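# Bring each gripper's grasp point to a red ball

## Task

Finish with the two red balls each sitting right next to the grasp point of its own gripper, one ball per gripper. The task fails if either gripper is holding or carrying anything at the end. Both stands must remain standing upright, and the final arrangement has to stay put on its own, not only because the robot is keeping it there.

## Robot and tools

ROBOT. Two arms, left_arm and right_arm, hang from one upright column behind the near edge of the table. left_arm is the robot's own left arm and sits on the +y side. Root link positions in the scene frame: left_arm (-0.011, +0.030, +0.500) m, right_arm (-0.024, -0.030, +0.500) m, both with quat_wxyz (+0.995, 0, 0, -0.102). The robot faces roughly +x and may be rotated slightly about the column. Each arm has seven joints (shoulder pitch, shoulder roll, upper arm roll, elbow, forearm roll, wrist pitch, wrist yaw) plus a two-finger gripper. The elbow stops a little before full extension. Equal joint values on both arms produce mirrored postures.

SCENE FRAME. z = 0 is the table top and +z is up. The origin is 0.07 m behind the centre of the table's near edge, and +x points out across the table. Image sides do not correspond to arm names.

GRIPPER FRAME. Each gripper's +z runs along the fingers toward the tips, and the fingers close along its y axis. The grasp point is end_effector_position: midway between the pads when they are shut, under 1 cm short of the fingertips. Closing pushes the tips about 17 mm further along +z.

execute_actions(actions). actions is a list of actions. Each action is a table of up to 15 rows, one row per control step of 1/30 s, so an action lasts 0.5 s. If the table has fewer than 15 rows, its last row repeats. Every row is a single list of 14 numbers in [-1, 1] covering both arms, even if one is idle: left_arm dx, dy, dz, rx, ry, rz, opening, then right_arm in the same order. dx to rz are an offset, not a pose, expressed in that gripper's own axes and measured from its pose as measured when the action began; for the first action of a call, that is the last pose reported in this scene. Every row refers back to that starting pose, not to the row before. Scale: 1.0 equals 0.6 m for dx, dy, dz, or 180 degrees; rx, ry, rz form one rotation vector. opening is absolute: +1 fully open (0.145 m), -1 closed; a full close needs roughly 0.5 s. An empty list simply returns state and images.

Per step, the commanded pose is clipped to within 70 mm and 16 degrees of the measured pose, and damped inverse kinematics drives the joints, favouring position over orientation. After an action an arm goes no further than its last clipped pose, so distant targets need more actions. To keep an arm still, send it the offset back to its wanted pose in a reply's first call and zeros afterwards, with the opening it should keep.

move(target, speed, blocking). target is one 14-number row laid out exactly like an execute_actions row: offsets in each gripper's frame, measured from the pose in this scene's most recent result that showed one, plus absolute openings (sent at the start). Both grippers travel straight lines that end together, lasting 0.5 to 10 s; anything longer is cut off at 10 s short of the target. Rotation takes the shorter way. speed is the top path speed in m/s, 0.002 to 0.5, default 0.25; turning is capped at twice that in rad/s. Paths ignore obstacles and the other arm, grippers lag and can overshoot speed badly, especially near full reach. Faster moves and targets set deeper past a contact hit harder. blocking=false returns after 0.5 s while motion continues; check with wait(0), and use wait or stop before sending new actions or moves. The result adds a move: line with the ending (done, off_target, moving, held, fault), the limits that acted (paced = pose clipped; held = some steps blocked, after which the arm may surge), and each gripper's distance from its target. If only one arm is named, the other finished.

wait(seconds): 0 to 10; the arms hold their last command and a running move continues. stop(): brakes a running move; needs room, fingers keep moving. zoom_image(camera, region): region [x0, y0, x1, y1] in pixels of that camera's latest image, at most 504 by 504. read_manual(section): licence texts only. finished_scene(scene): pass the current scene's number; irreversible, and the goal must already hold and stay held.

RESULTS. The state line left_arm: … | right_arm: … gives each grasp point (metres) and end_effector_quat_wxyz in the scene frame; reported positions may be slightly wrong, more so at long reach. Hand target lines show where the controller is now steering each gripper. grip_measured is the actual opening on the command scale; to hold something, command clearly below it (lower squeezes harder, about 10 N per pad, objects up to about 11 cm). Action results also list grasp-point readings at some steps, with HELD plus an arm label where that arm's row was held back. A pose unreachable line means the clearance check altered or blocked that arm's command. FAULT lines mark an arm stop. MOTOR HOT appears at 85 °C; at 100 °C an OVER-TEMPERATURE FAULT stops the arm and hot joints go limp until cool. Holding loads heats motors, including while you think.

CAMERAS. cam_high, cam_low, cam_left_wrist, cam_right_wrist, each 672x504, returned in that order. Calibration (K, distortion, T_world_to_cam) is given per camera; fixed cameras can be off by a couple of degrees and under a centimetre, and wrist camera poses follow from joint readings.

AVOID. Letting the arms strike or press each other, knocking anything off the table, tipping either stand, dropping or slamming objects, fast hard closes, and ending while a gripper still holds something. Brief external tugs or pushes on objects can happen.

Each tool is called after ">>>" by a JSON object that holds its "name" and its "arguments".

## Session

I'll start by looking at the scene.

>>> {"name": "execute_actions", "arguments": {"actions": []}}

Scene clock: 0.00 s.
left_arm: end_effector_position=(+0.4190, +0.3244, +0.2355) grip_measured=+1.00 end_effector_quat_wxyz=(+0.369, -0.161, +0.842, +0.359) | right_arm: end_effector_position=(+0.2156, -0.1435, +0.2146) grip_measured=+1.00 end_effector_quat_wxyz=(+0.082, -0.077, +0.989, -0.092)
Joint positions: left_arm=[ 0.893  0.836 -1.337  1.052 -1.533 -0.221  1.202  0.145] | right_arm=[ 0.969  0.585 -1.471  1.815 -0.826 -0.677  1.505  0.145]
Joint velocities: left_arm=[-0.055  0.187 -0.002 -0.007  0.066 -0.022  0.007  0.   ] | right_arm=[-0.033  0.055 -0.022 -0.007  0.081  0.11  -0.081  0.   ]
Hand target (left_arm): +0.419, +0.324, +0.235; +0.369, -0.161, +0.842, +0.359
Hand target (right_arm): +0.216, -0.144, +0.215; +0.082, -0.077, +0.989, -0.092

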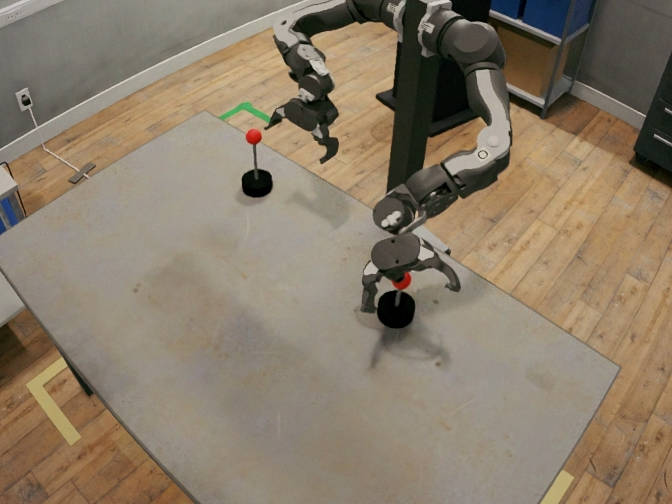

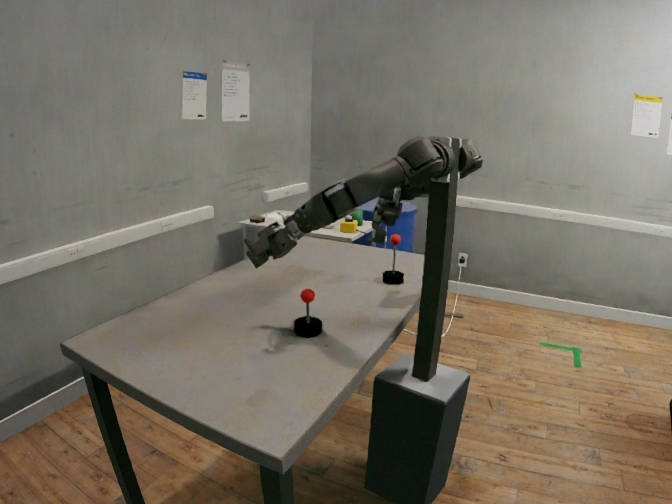

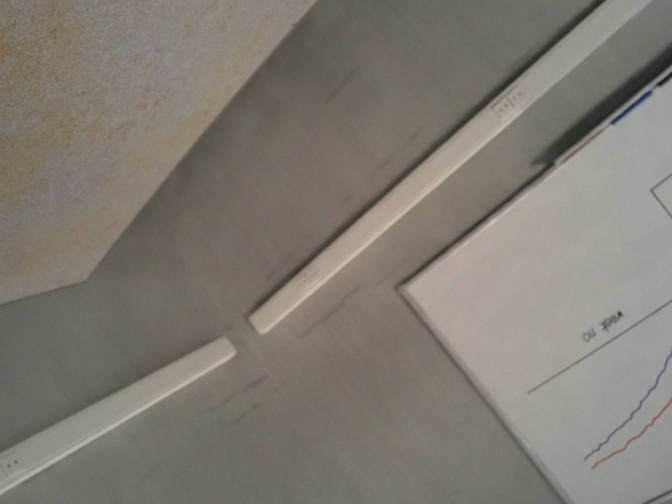

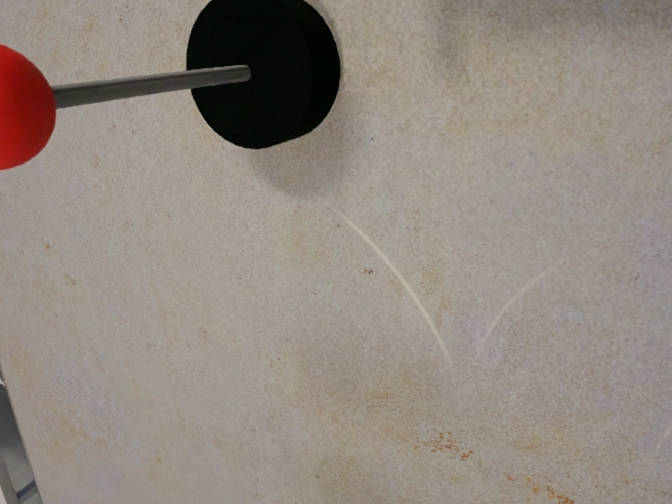

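>>> {"name": "zoom_image", "arguments": {"camera": "cam_high", "region": [214, 90, 364, 210]}}

>>> {"name": "zoom_image", "arguments": {"camera": "cam_high", "region": [340, 220, 480, 340]}}

>>> {"name": "zoom_image", "arguments": {"camera": "cam_low", "region": [340, 190, 460, 300]}}

>>> {"name": "zoom_image", "arguments": {"camera": "cam_low", "region": [240, 210, 380, 350]}}

Region (214, 90, 364, 210) of cam_high's 672x504 image, scaled by 3.360, with more detail than that image has; it fills the top 403 rows of this view, and the rest is white.

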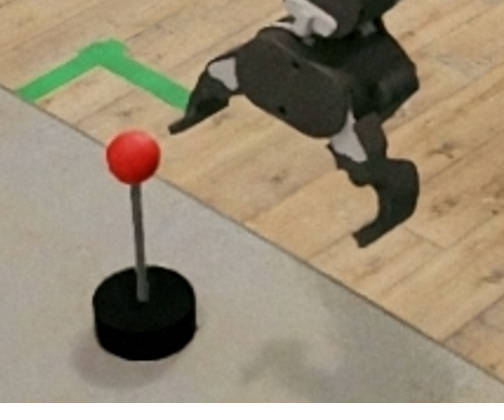

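Region (340, 220, 480, 340) of cam_high's 672x504 image, scaled by 3.600, with more detail than that image has; it fills the top 432 rows of this view, and the rest is white.

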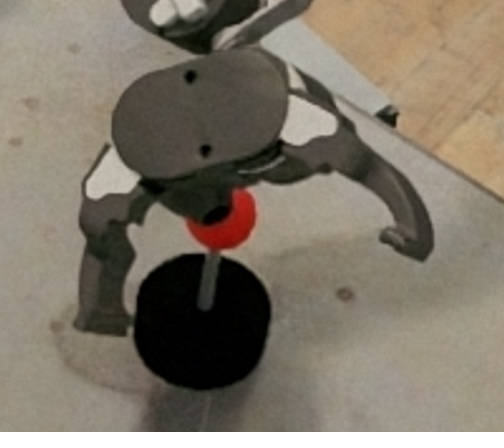

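Region (340, 190, 460, 300) of cam_low's 672x504 image, scaled by 4.200, with more detail than that image has; it fills the top 462 rows of this view, and the rest is white.

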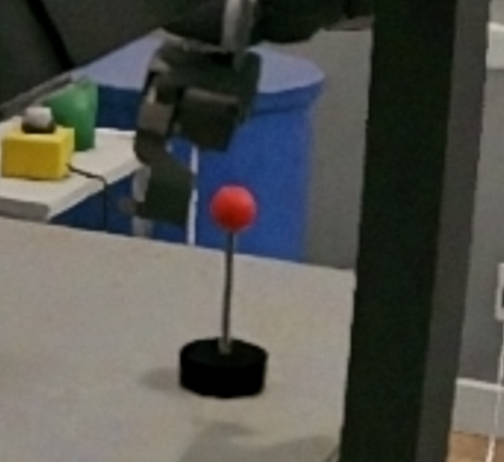

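Region (240, 210, 380, 350) of cam_low's 672x504 image, scaled by 3.600, with more detail than that image has.

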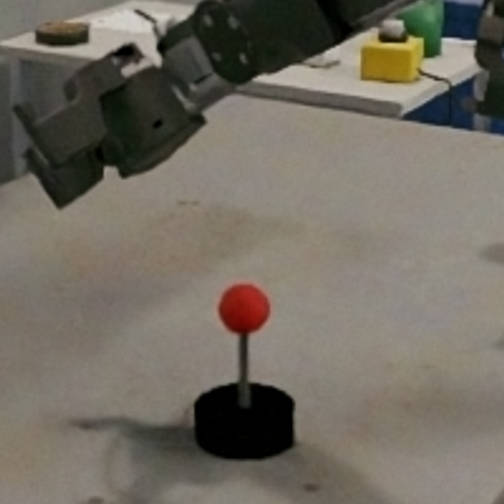

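>>> {"name": "execute_actions", "arguments": {"actions": []}}

>>> {"name": "zoom_image", "arguments": {"camera": "cam_right_wrist", "region": [0, 0, 360, 200]}}

Scene clock: 120.00 s.
left_arm: end_effector_position=(+0.4190, +0.3244, +0.2355) grip_measured=+1.00 end_effector_quat_wxyz=(+0.369, -0.161, +0.842, +0.359) | right_arm: end_effector_position=(+0.2156, -0.1435, +0.2146) grip_measured=+1.00 end_effector_quat_wxyz=(+0.082, -0.077, +0.989, -0.092)
Joint positions: left_arm=[ 0.893  0.836 -1.337  1.052 -1.533 -0.221  1.202  0.145] | right_arm=[ 0.969  0.585 -1.471  1.815 -0.826 -0.677  1.505  0.145]
Joint velocities: left_arm=[ 0.011  0.055 -0.002 -0.007 -0.051 -0.022 -0.051  0.   ] | right_arm=[ 0.033  0.077 -0.022  0.007  0.037 -0.022 -0.051  0.   ]
Hand target (left_arm): +0.419, +0.324, +0.235; +0.369, -0.161, +0.842, +0.359
Hand target (right_arm): +0.216, -0.144, +0.215; +0.082, -0.077, +0.989, -0.092

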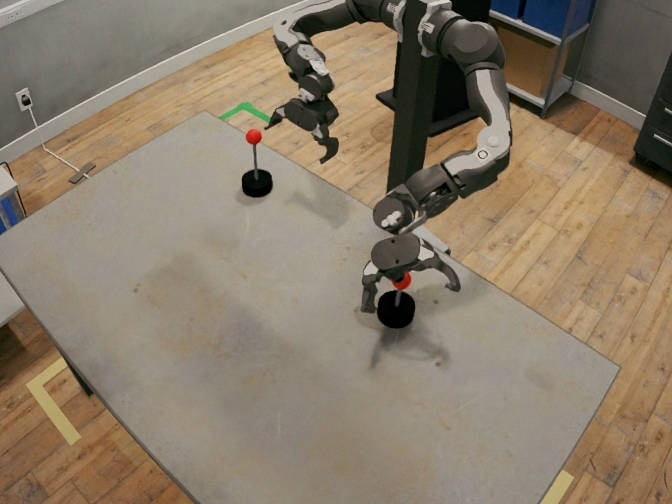

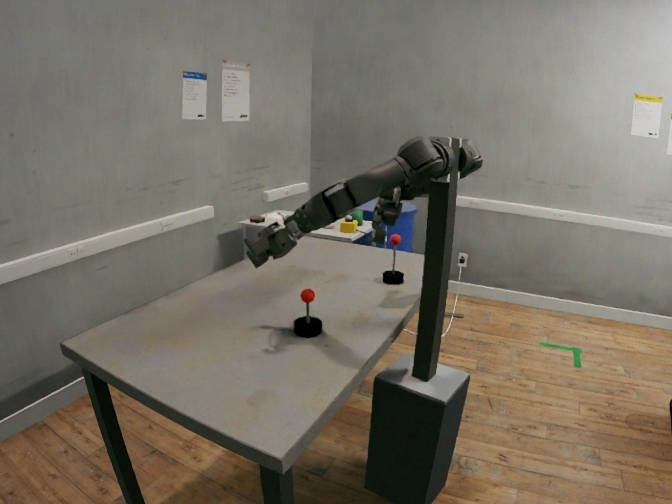

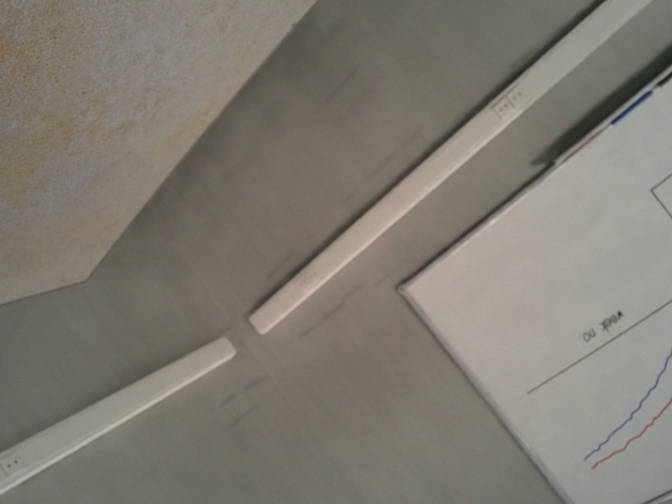

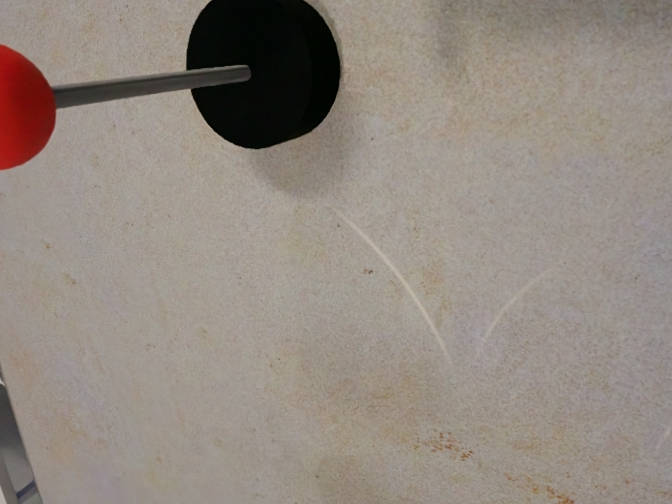

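Region (0, 0, 360, 200) of cam_right_wrist's 672x504 image, scaled by 1.400, with more detail than that image has.

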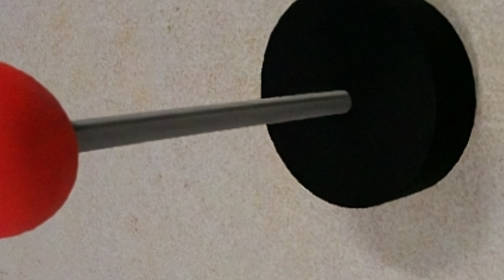

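>>> {"name": "move", "arguments": {"target": [0.2669, -0.0960, -0.1830, 0.1500, 0.1874, -0.0610, 1, 0.0566, -0.2489, 0.0699, 0.0254, -0.0301, 0.1907, 1], "speed": 0.3}}

Scene clock: 145.27 s.
left_arm: end_effector_position=(+0.2863, +0.2072, +0.1388) grip_measured=+1.00 end_effector_quat_wxyz=(+0.171, -0.238, +0.954, +0.064) | right_arm: end_effector_position=(+0.2067, -0.3017, +0.1948) grip_measured=+1.00 end_effector_quat_wxyz=(+0.147, +0.220, +0.959, -0.100)
Joint positions: left_arm=[ 0.457  0.958 -1.091  1.581 -1.063 -0.064  1.092  0.145] | right_arm=[ 0.794  1.055 -1.312  1.714 -1.04  -0.438  1.093  0.145]
Joint velocities: left_arm=[-0.011 -0.099  0.012 -0.007  0.022 -0.007 -0.037  0.   ] | right_arm=[ 0.033 -0.033 -0.002  0.002 -0.095 -0.007  0.051 -0.   ]
Hand target (left_arm): +0.287, +0.206, +0.139; +0.172, -0.240, +0.954, +0.059
Hand target (right_arm): +0.207, -0.300, +0.194; +0.148, +0.221, +0.959, -0.097
Off the commanded pose (left_arm): 0.004 m, 1 deg.
Off the commanded pose (right_arm): 0.005 m, 1 deg.
move: off_target (left_arm, right_arm)
camera_calibration (this result's frames):
cam_left_wrist: T_world_to_cam=[[-0.565881, 0.738471, 0.36666, -0.0496656], [0.787037, 0.351314, 0.507101, -0.351402], [0.245667, 0.575534, -0.780005, -0.028116], [0, 0, 0, 1]] pos_world=[0.255368, 0.17631, 0.174476]
cam_right_wrist: T_world_to_cam=[[0.542397, 0.73222, -0.411898, 0.193194], [0.798951, -0.297967, 0.522391, -0.350846], [0.259773, -0.61243, -0.746624, -0.0377115], [0, 0, 0, 1]] pos_world=[0.185318, -0.269097, 0.234699]

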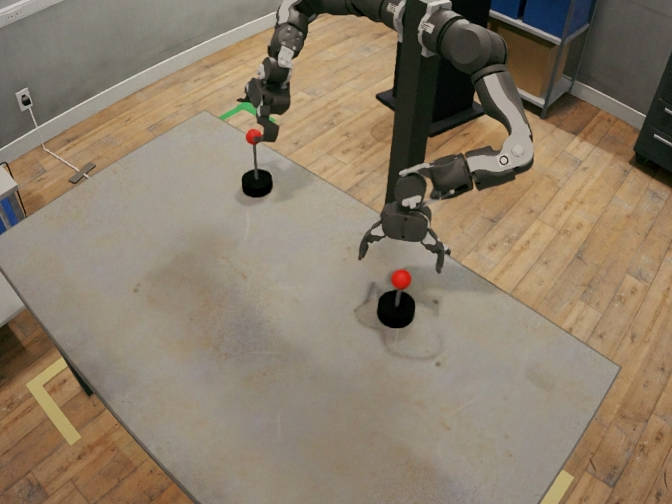

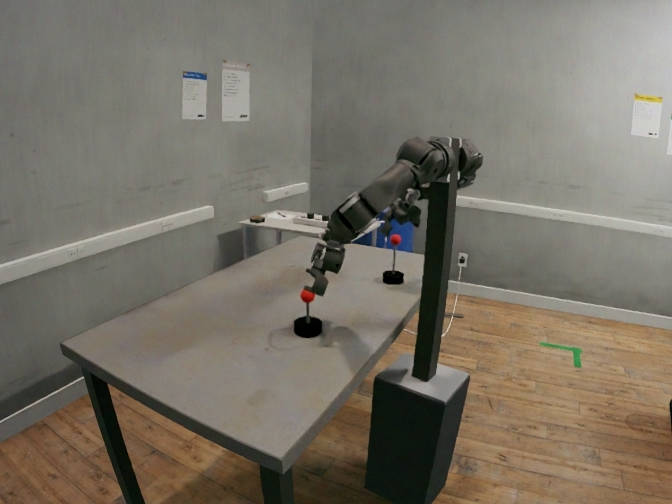

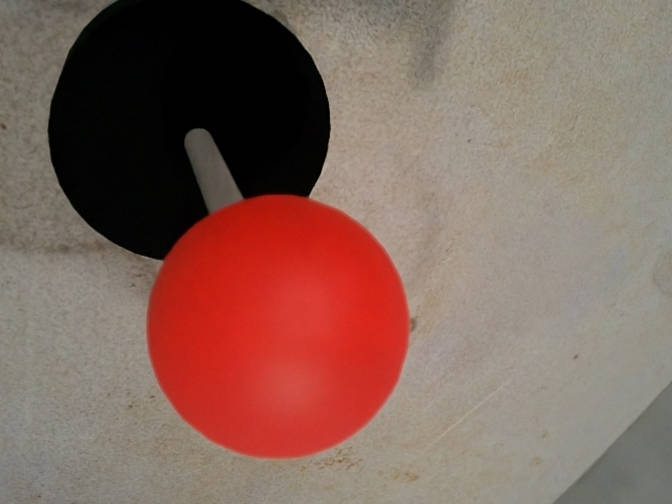

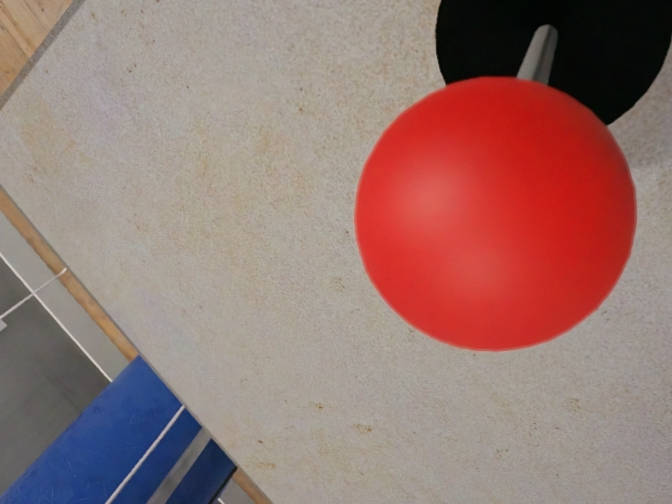

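>>> {"name": "execute_actions", "arguments": {"actions": []}}

>>> {"name": "zoom_image", "arguments": {"camera": "cam_left_wrist", "region": [130, 180, 430, 480]}}

>>> {"name": "zoom_image", "arguments": {"camera": "cam_right_wrist", "region": [345, 65, 645, 365]}}

Scene clock: 148.50 s.
left_arm: end_effector_position=(+0.2863, +0.2072, +0.1388) grip_measured=+1.00 end_effector_quat_wxyz=(+0.171, -0.238, +0.954, +0.064) | right_arm: end_effector_position=(+0.2067, -0.3016, +0.1948) grip_measured=+1.00 end_effector_quat_wxyz=(+0.147, +0.220, +0.959, -0.100)
Joint positions: left_arm=[ 0.457  0.958 -1.091  1.581 -1.063 -0.064  1.092  0.145] | right_arm=[ 0.794  1.055 -1.312  1.714 -1.04  -0.438  1.093  0.145]
Joint velocities: left_arm=[-0.055 -0.033 -0.007 -0.007  0.037 -0.037  0.022  0.   ] | right_arm=[ 0.033 -0.033  0.002 -0.007 -0.037  0.037  0.066  0.   ]
Hand target (left_arm): +0.287, +0.206, +0.139; +0.172, -0.240, +0.954, +0.059
Hand target (right_arm): +0.207, -0.300, +0.194; +0.148, +0.221, +0.959, -0.096
Off the commanded pose (left_arm): 0.004 m, 1 deg.
Off the commanded pose (right_arm): 0.005 m, 1 deg.
camera_calibration (this result's frames):
cam_left_wrist: T_world_to_cam=[[-0.565881, 0.738471, 0.36666, -0.0496656], [0.787037, 0.351314, 0.507101, -0.351402], [0.245667, 0.575534, -0.780005, -0.028116], [0, 0, 0, 1]] pos_world=[0.255368, 0.17631, 0.174476]
cam_right_wrist: T_world_to_cam=[[0.542368, 0.732422, -0.411576, 0.19314], [0.79891, -0.298039, 0.522413, -0.350865], [0.259961, -0.612152, -0.746786, -0.0376147], [0, 0, 0, 1]] pos_world=[0.185336, -0.269057, 0.234698]

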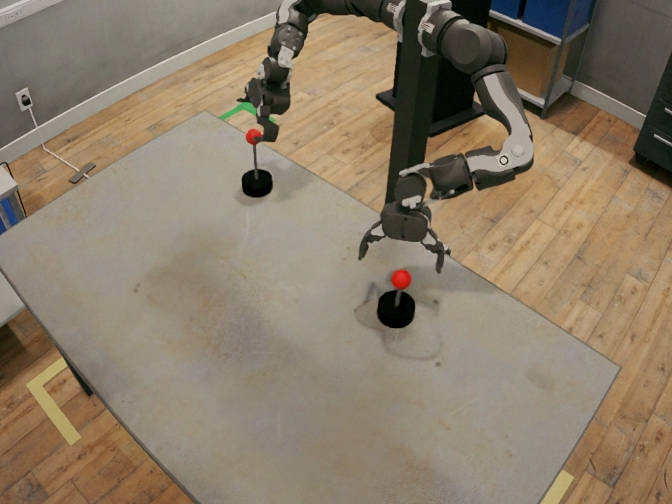

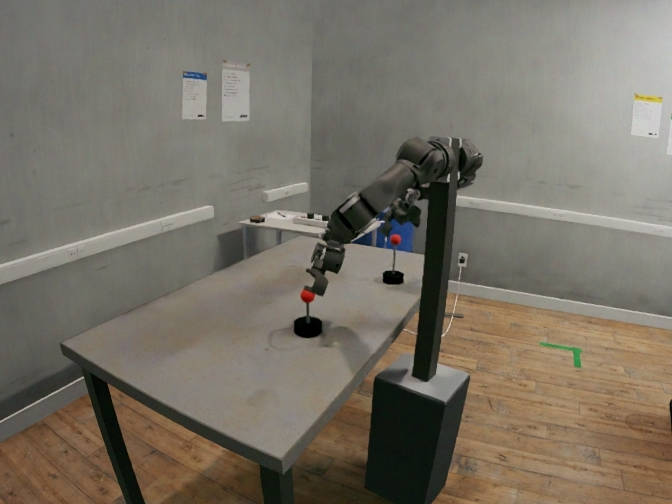

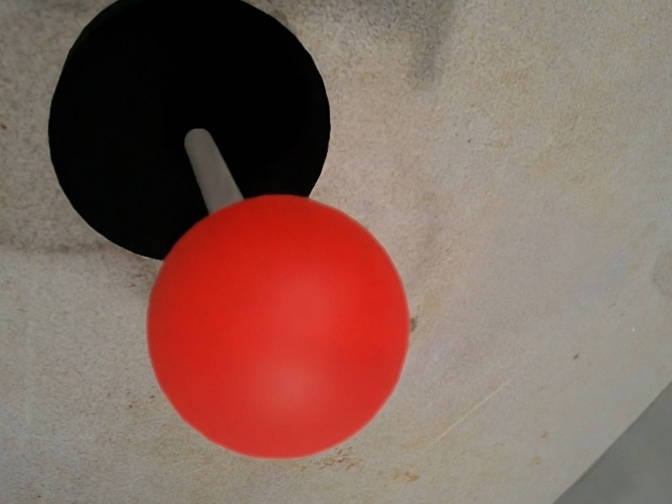

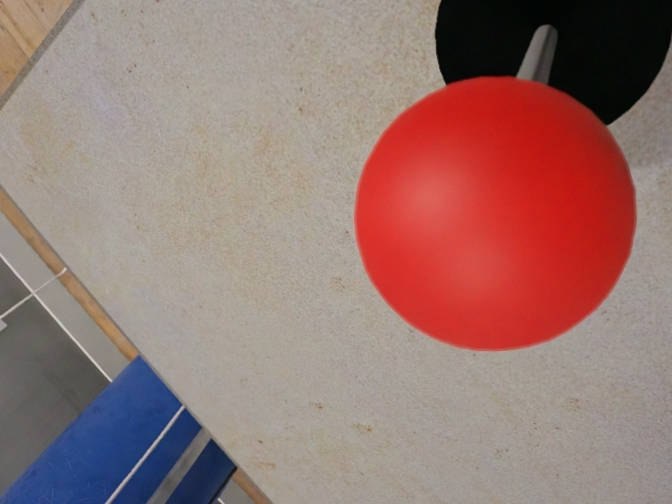

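Region (130, 180, 430, 480) of cam_left_wrist's 672x504 image, scaled by 1.680, with more detail than that image has.

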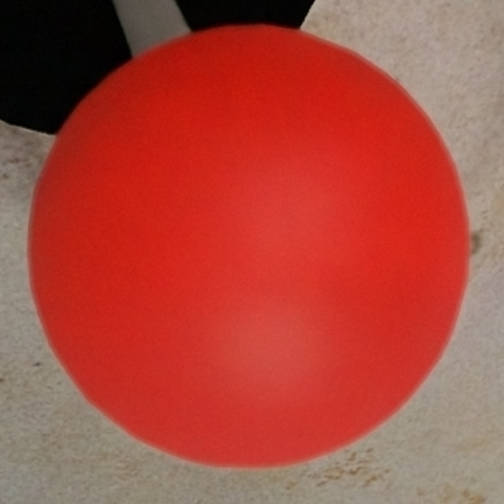

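Region (345, 65, 645, 365) of cam_right_wrist's 672x504 image, scaled by 1.680, with more detail than that image has.

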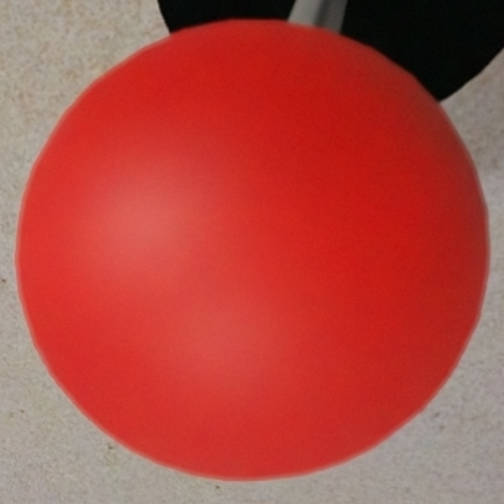

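>>> {"name": "move", "arguments": {"target": [0.0008, 0.0154, 0.0460, 0, 0, 0, 1, 0.0081, 0.0167, 0.0472, 0, 0, 0, 1], "speed": 0.1}}

Scene clock: 182.17 s.
left_arm: end_effector_position=(+0.2909, +0.2222, +0.1148) grip_measured=+1.00 end_effector_quat_wxyz=(+0.172, -0.242, +0.953, +0.066) | right_arm: end_effector_position=(+0.2148, -0.2986, +0.1671) grip_measured=+1.00 end_effector_quat_wxyz=(+0.147, +0.220, +0.959, -0.102)
Joint positions: left_arm=[ 0.433  0.921 -1.098  1.438 -1.099 -0.086  0.979  0.145] | right_arm=[ 0.744  0.96  -1.315  1.587 -1.121 -0.421  1.035  0.145]
Joint velocities: left_arm=[ 0.011  0.011 -0.012  0.017  0.051  0.007 -0.007  0.   ] | right_arm=[ 0.033 -0.055 -0.002  0.002 -0.081  0.051  0.007 -0.   ]
Hand target (left_arm): +0.290, +0.221, +0.113; +0.170, -0.239, +0.954, +0.064
Hand target (right_arm): +0.214, -0.298, +0.166; +0.147, +0.220, +0.959, -0.100
Off the commanded pose (left_arm): 0.003 m, 1 deg.
Off the commanded pose (right_arm): 0.002 m, 0 deg.
move: done
camera_calibration (this result's frames):
cam_left_wrist: T_world_to_cam=[[-0.573405, 0.7324, 0.367148, -0.0458726], [0.782487, 0.356811, 0.510295, -0.348386], [0.242737, 0.579894, -0.77769, -0.0570673], [0, 0, 0, 1]] pos_world=[0.260156, 0.190998, 0.150241]
cam_right_wrist: T_world_to_cam=[[0.542968, 0.730244, -0.414642, 0.17489], [0.798656, -0.296478, 0.523688, -0.341691], [0.259488, -0.615503, -0.744192, -0.0598917], [0, 0, 0, 1]] pos_world=[0.193475, -0.265879, 0.206885]

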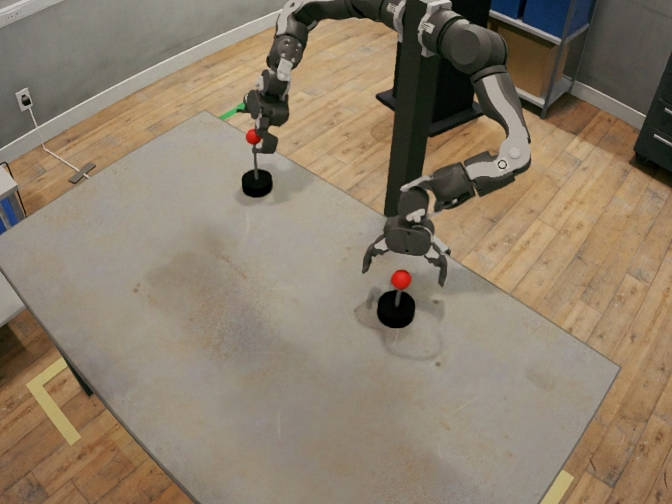

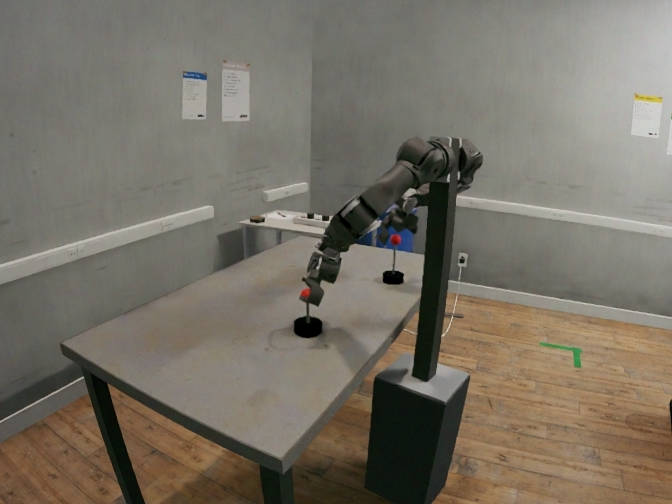

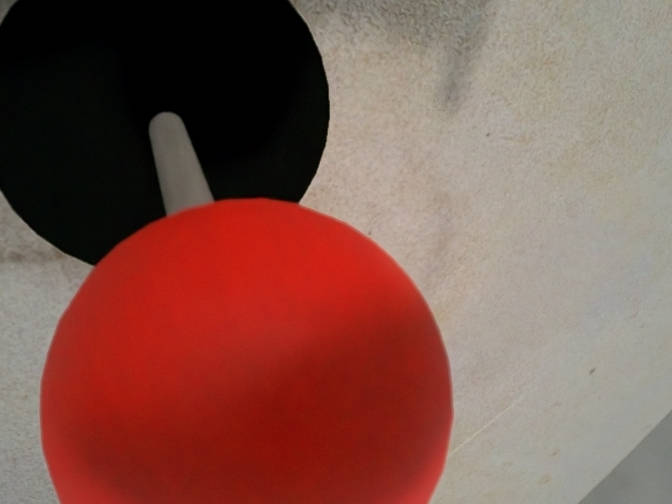

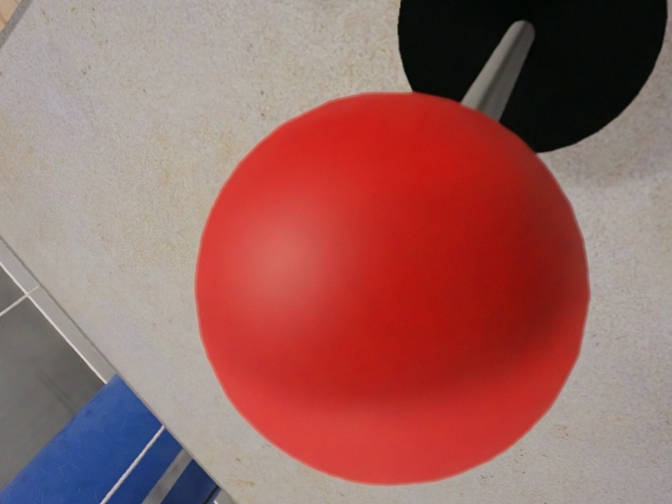

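>>> {"name": "zoom_image", "arguments": {"camera": "cam_left_wrist", "region": [20, 180, 480, 504]}}

>>> {"name": "zoom_image", "arguments": {"camera": "cam_right_wrist", "region": [180, 80, 604, 504]}}

>>> {"name": "zoom_image", "arguments": {"camera": "cam_high", "region": [350, 215, 465, 330]}}

>>> {"name": "zoom_image", "arguments": {"camera": "cam_high", "region": [205, 80, 315, 200]}}

>>> {"name": "zoom_image", "arguments": {"camera": "cam_low", "region": [270, 240, 360, 340]}}

>>> {"name": "zoom_image", "arguments": {"camera": "cam_low", "region": [355, 195, 445, 290]}}

Region (20, 180, 480, 504) of cam_left_wrist's 672x504 image, scaled by 1.096, with more detail than that image has; it fills the top 355 rows of this view, and the rest is white.

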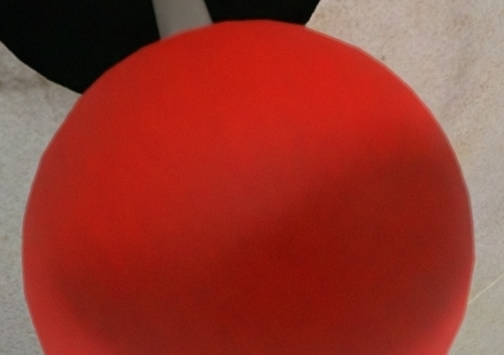

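Region (180, 80, 604, 504) of cam_right_wrist's 672x504 image, scaled by 1.189, with more detail than that image has.

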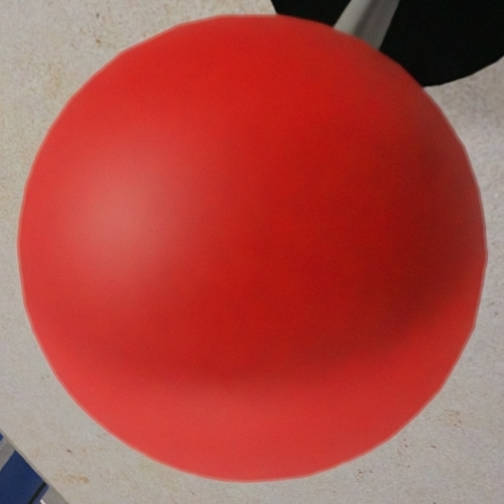

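Region (350, 215, 465, 330) of cam_high's 672x504 image, scaled by 4.383, with more detail than that image has.

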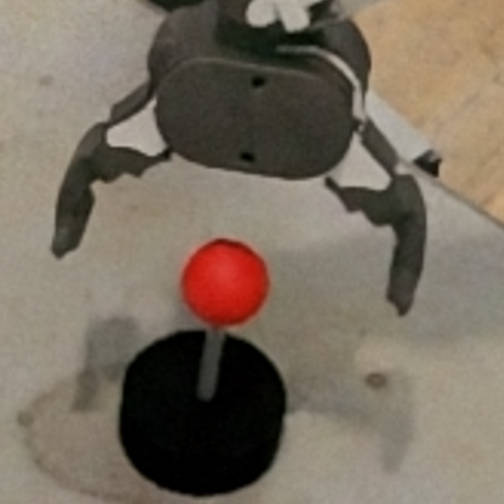

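Region (205, 80, 315, 200) of cam_high's 672x504 image, scaled by 4.200, with more detail than that image has; it fills the left 462 columns of this view, and the rest is white.

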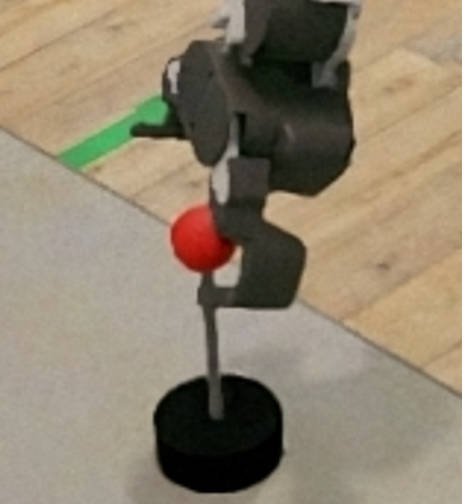

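Region (270, 240, 360, 340) of cam_low's 672x504 image, scaled by 5.040, with more detail than that image has; it fills the left 454 columns of this view, and the rest is white.

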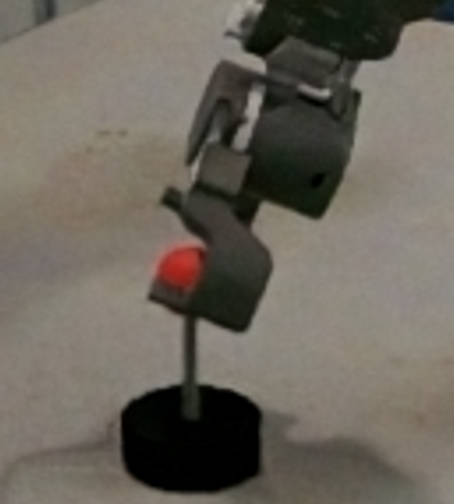

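Region (355, 195, 445, 290) of cam_low's 672x504 image, scaled by 5.305, with more detail than that image has; it fills the left 477 columns of this view, and the rest is white.

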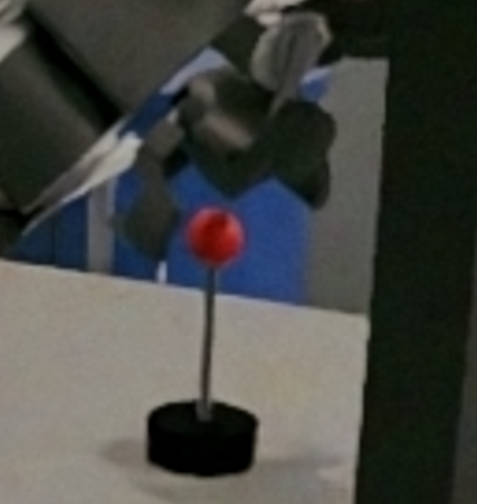

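>>> {"name": "zoom_image", "arguments": {"camera": "cam_high", "region": [355, 245, 415, 295]}}

>>> {"name": "zoom_image", "arguments": {"camera": "cam_high", "region": [390, 245, 450, 295]}}

Region (355, 245, 415, 295) of cam_high's 672x504 image, scaled by 8.400, with more detail than that image has.

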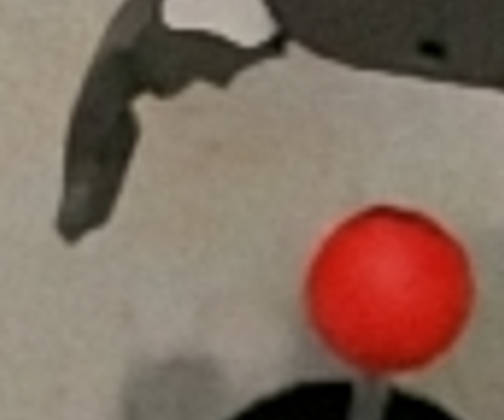

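Region (390, 245, 450, 295) of cam_high's 672x504 image, scaled by 8.400, with more detail than that image has.

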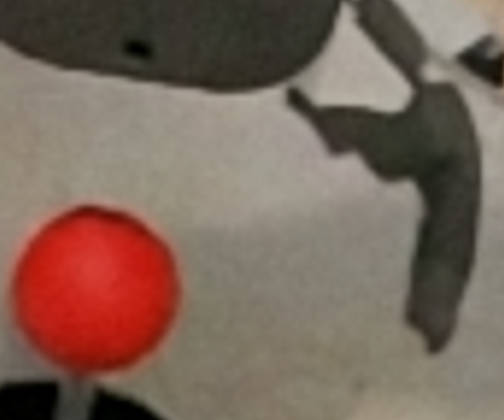

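>>> {"name": "zoom_image", "arguments": {"camera": "cam_high", "region": [228, 100, 288, 160]}}

>>> {"name": "zoom_image", "arguments": {"camera": "cam_low", "region": [370, 205, 425, 255]}}

>>> {"name": "zoom_image", "arguments": {"camera": "cam_low", "region": [290, 265, 335, 315]}}

Region (228, 100, 288, 160) of cam_high's 672x504 image, scaled by 8.400, with more detail than that image has.

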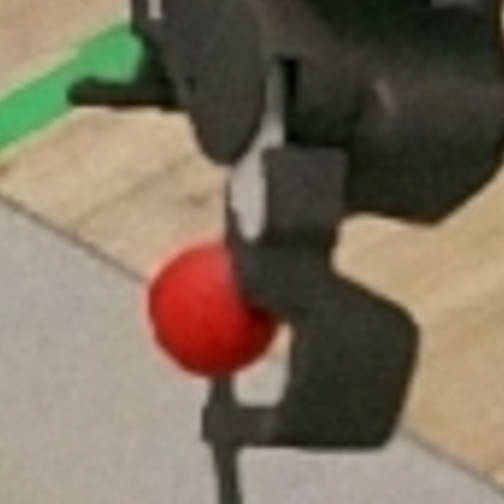

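Region (370, 205, 425, 255) of cam_low's 672x504 image, scaled by 9.164, with more detail than that image has; it fills the top 458 rows of this view, and the rest is white.

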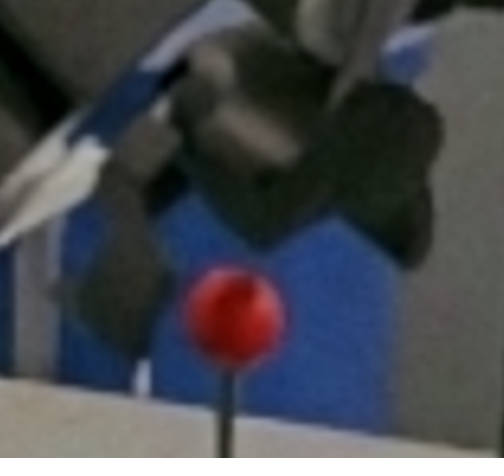

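Region (290, 265, 335, 315) of cam_low's 672x504 image, scaled by 10.080, with more detail than that image has; it fills the left 454 columns of this view, and the rest is white.

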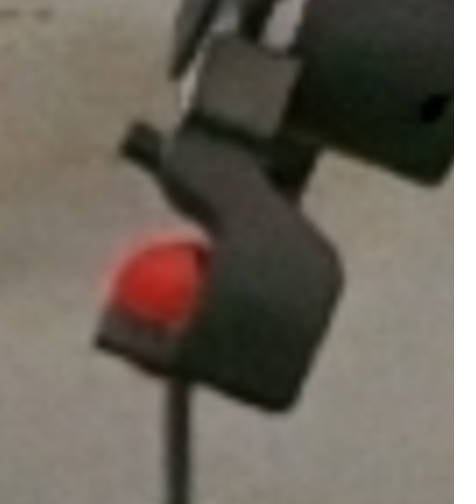

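>>> {"name": "wait", "arguments": {"seconds": 0}}

Scene clock: 302.13 s.
left_arm: end_effector_position=(+0.2910, +0.2223, +0.1148) grip_measured=+1.00 end_effector_quat_wxyz=(+0.172, -0.242, +0.953, +0.066) | right_arm: end_effector_position=(+0.2149, -0.2986, +0.1672) grip_measured=+1.00 end_effector_quat_wxyz=(+0.148, +0.220, +0.959, -0.102)
Joint positions: left_arm=[ 0.433  0.921 -1.098  1.438 -1.099 -0.086  0.979  0.145] | right_arm=[ 0.744  0.96  -1.315  1.587 -1.121 -0.421  1.035  0.145]
Joint velocities: left_arm=[ 0.011 -0.055 -0.007 -0.007  0.022 -0.007 -0.066 -0.   ] | right_arm=[ 0.011 -0.011 -0.017 -0.007 -0.007  0.037 -0.007 -0.   ]
Hand target (left_arm): +0.290, +0.221, +0.113; +0.170, -0.239, +0.954, +0.064
Hand target (right_arm): +0.214, -0.298, +0.166; +0.147, +0.220, +0.959, -0.100
Off the commanded pose (left_arm): 0.003 m, 1 deg.
Off the commanded pose (right_arm): 0.002 m, 0 deg.
camera_calibration (this result's frames):
cam_left_wrist: T_world_to_cam=[[-0.573339, 0.732425, 0.367201, -0.0459074], [0.782447, 0.356531, 0.510551, -0.348393], [0.243022, 0.580034, -0.777497, -0.0572137], [0, 0, 0, 1]] pos_world=[0.260182, 0.191022, 0.150246]
cam_right_wrist: T_world_to_cam=[[0.54292, 0.730199, -0.414785, 0.174932], [0.79862, -0.296191, 0.523906, -0.341681], [0.2597, -0.615695, -0.74396, -0.060052], [0, 0, 0, 1]] pos_world=[0.193494, -0.265912, 0.206891]

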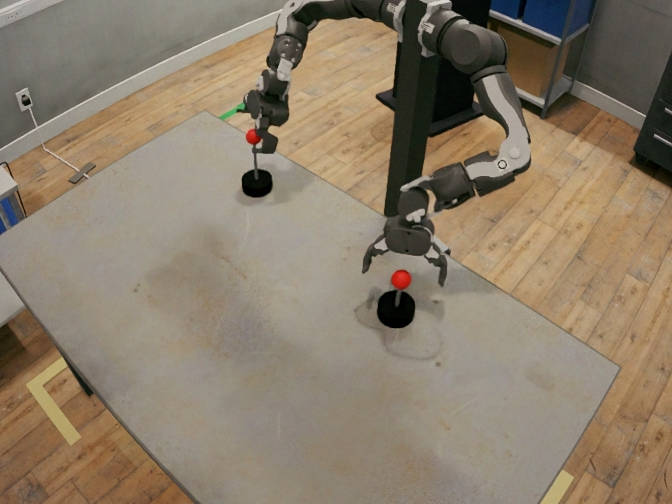

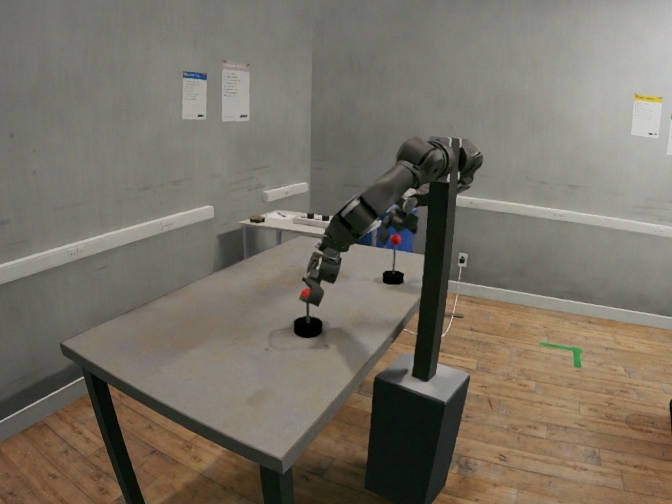

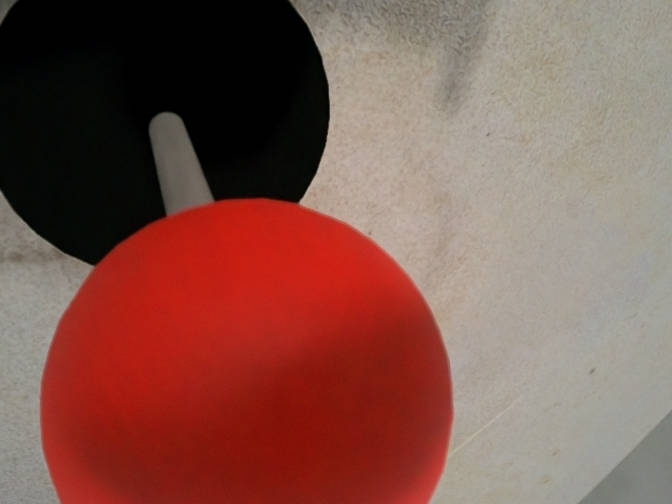

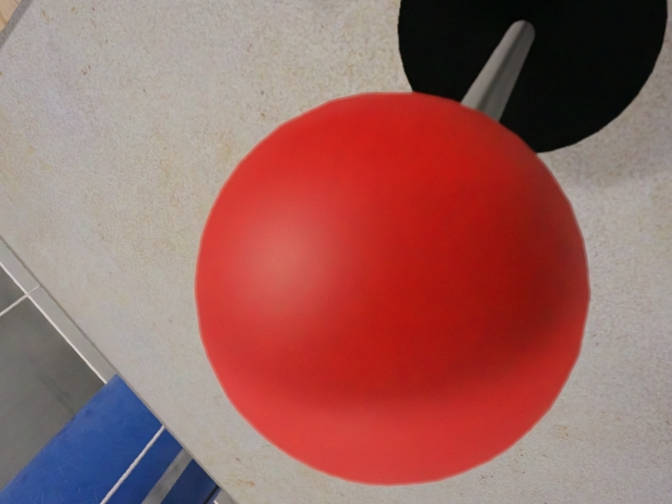

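Nothing has moved. Both balls are within a few millimetres of the grasp points and neither is touched, so I'm ending scene 1.

>>> {"name": "finished_scene", "arguments": {"scene": 1}}

The scene is finished: the task was done.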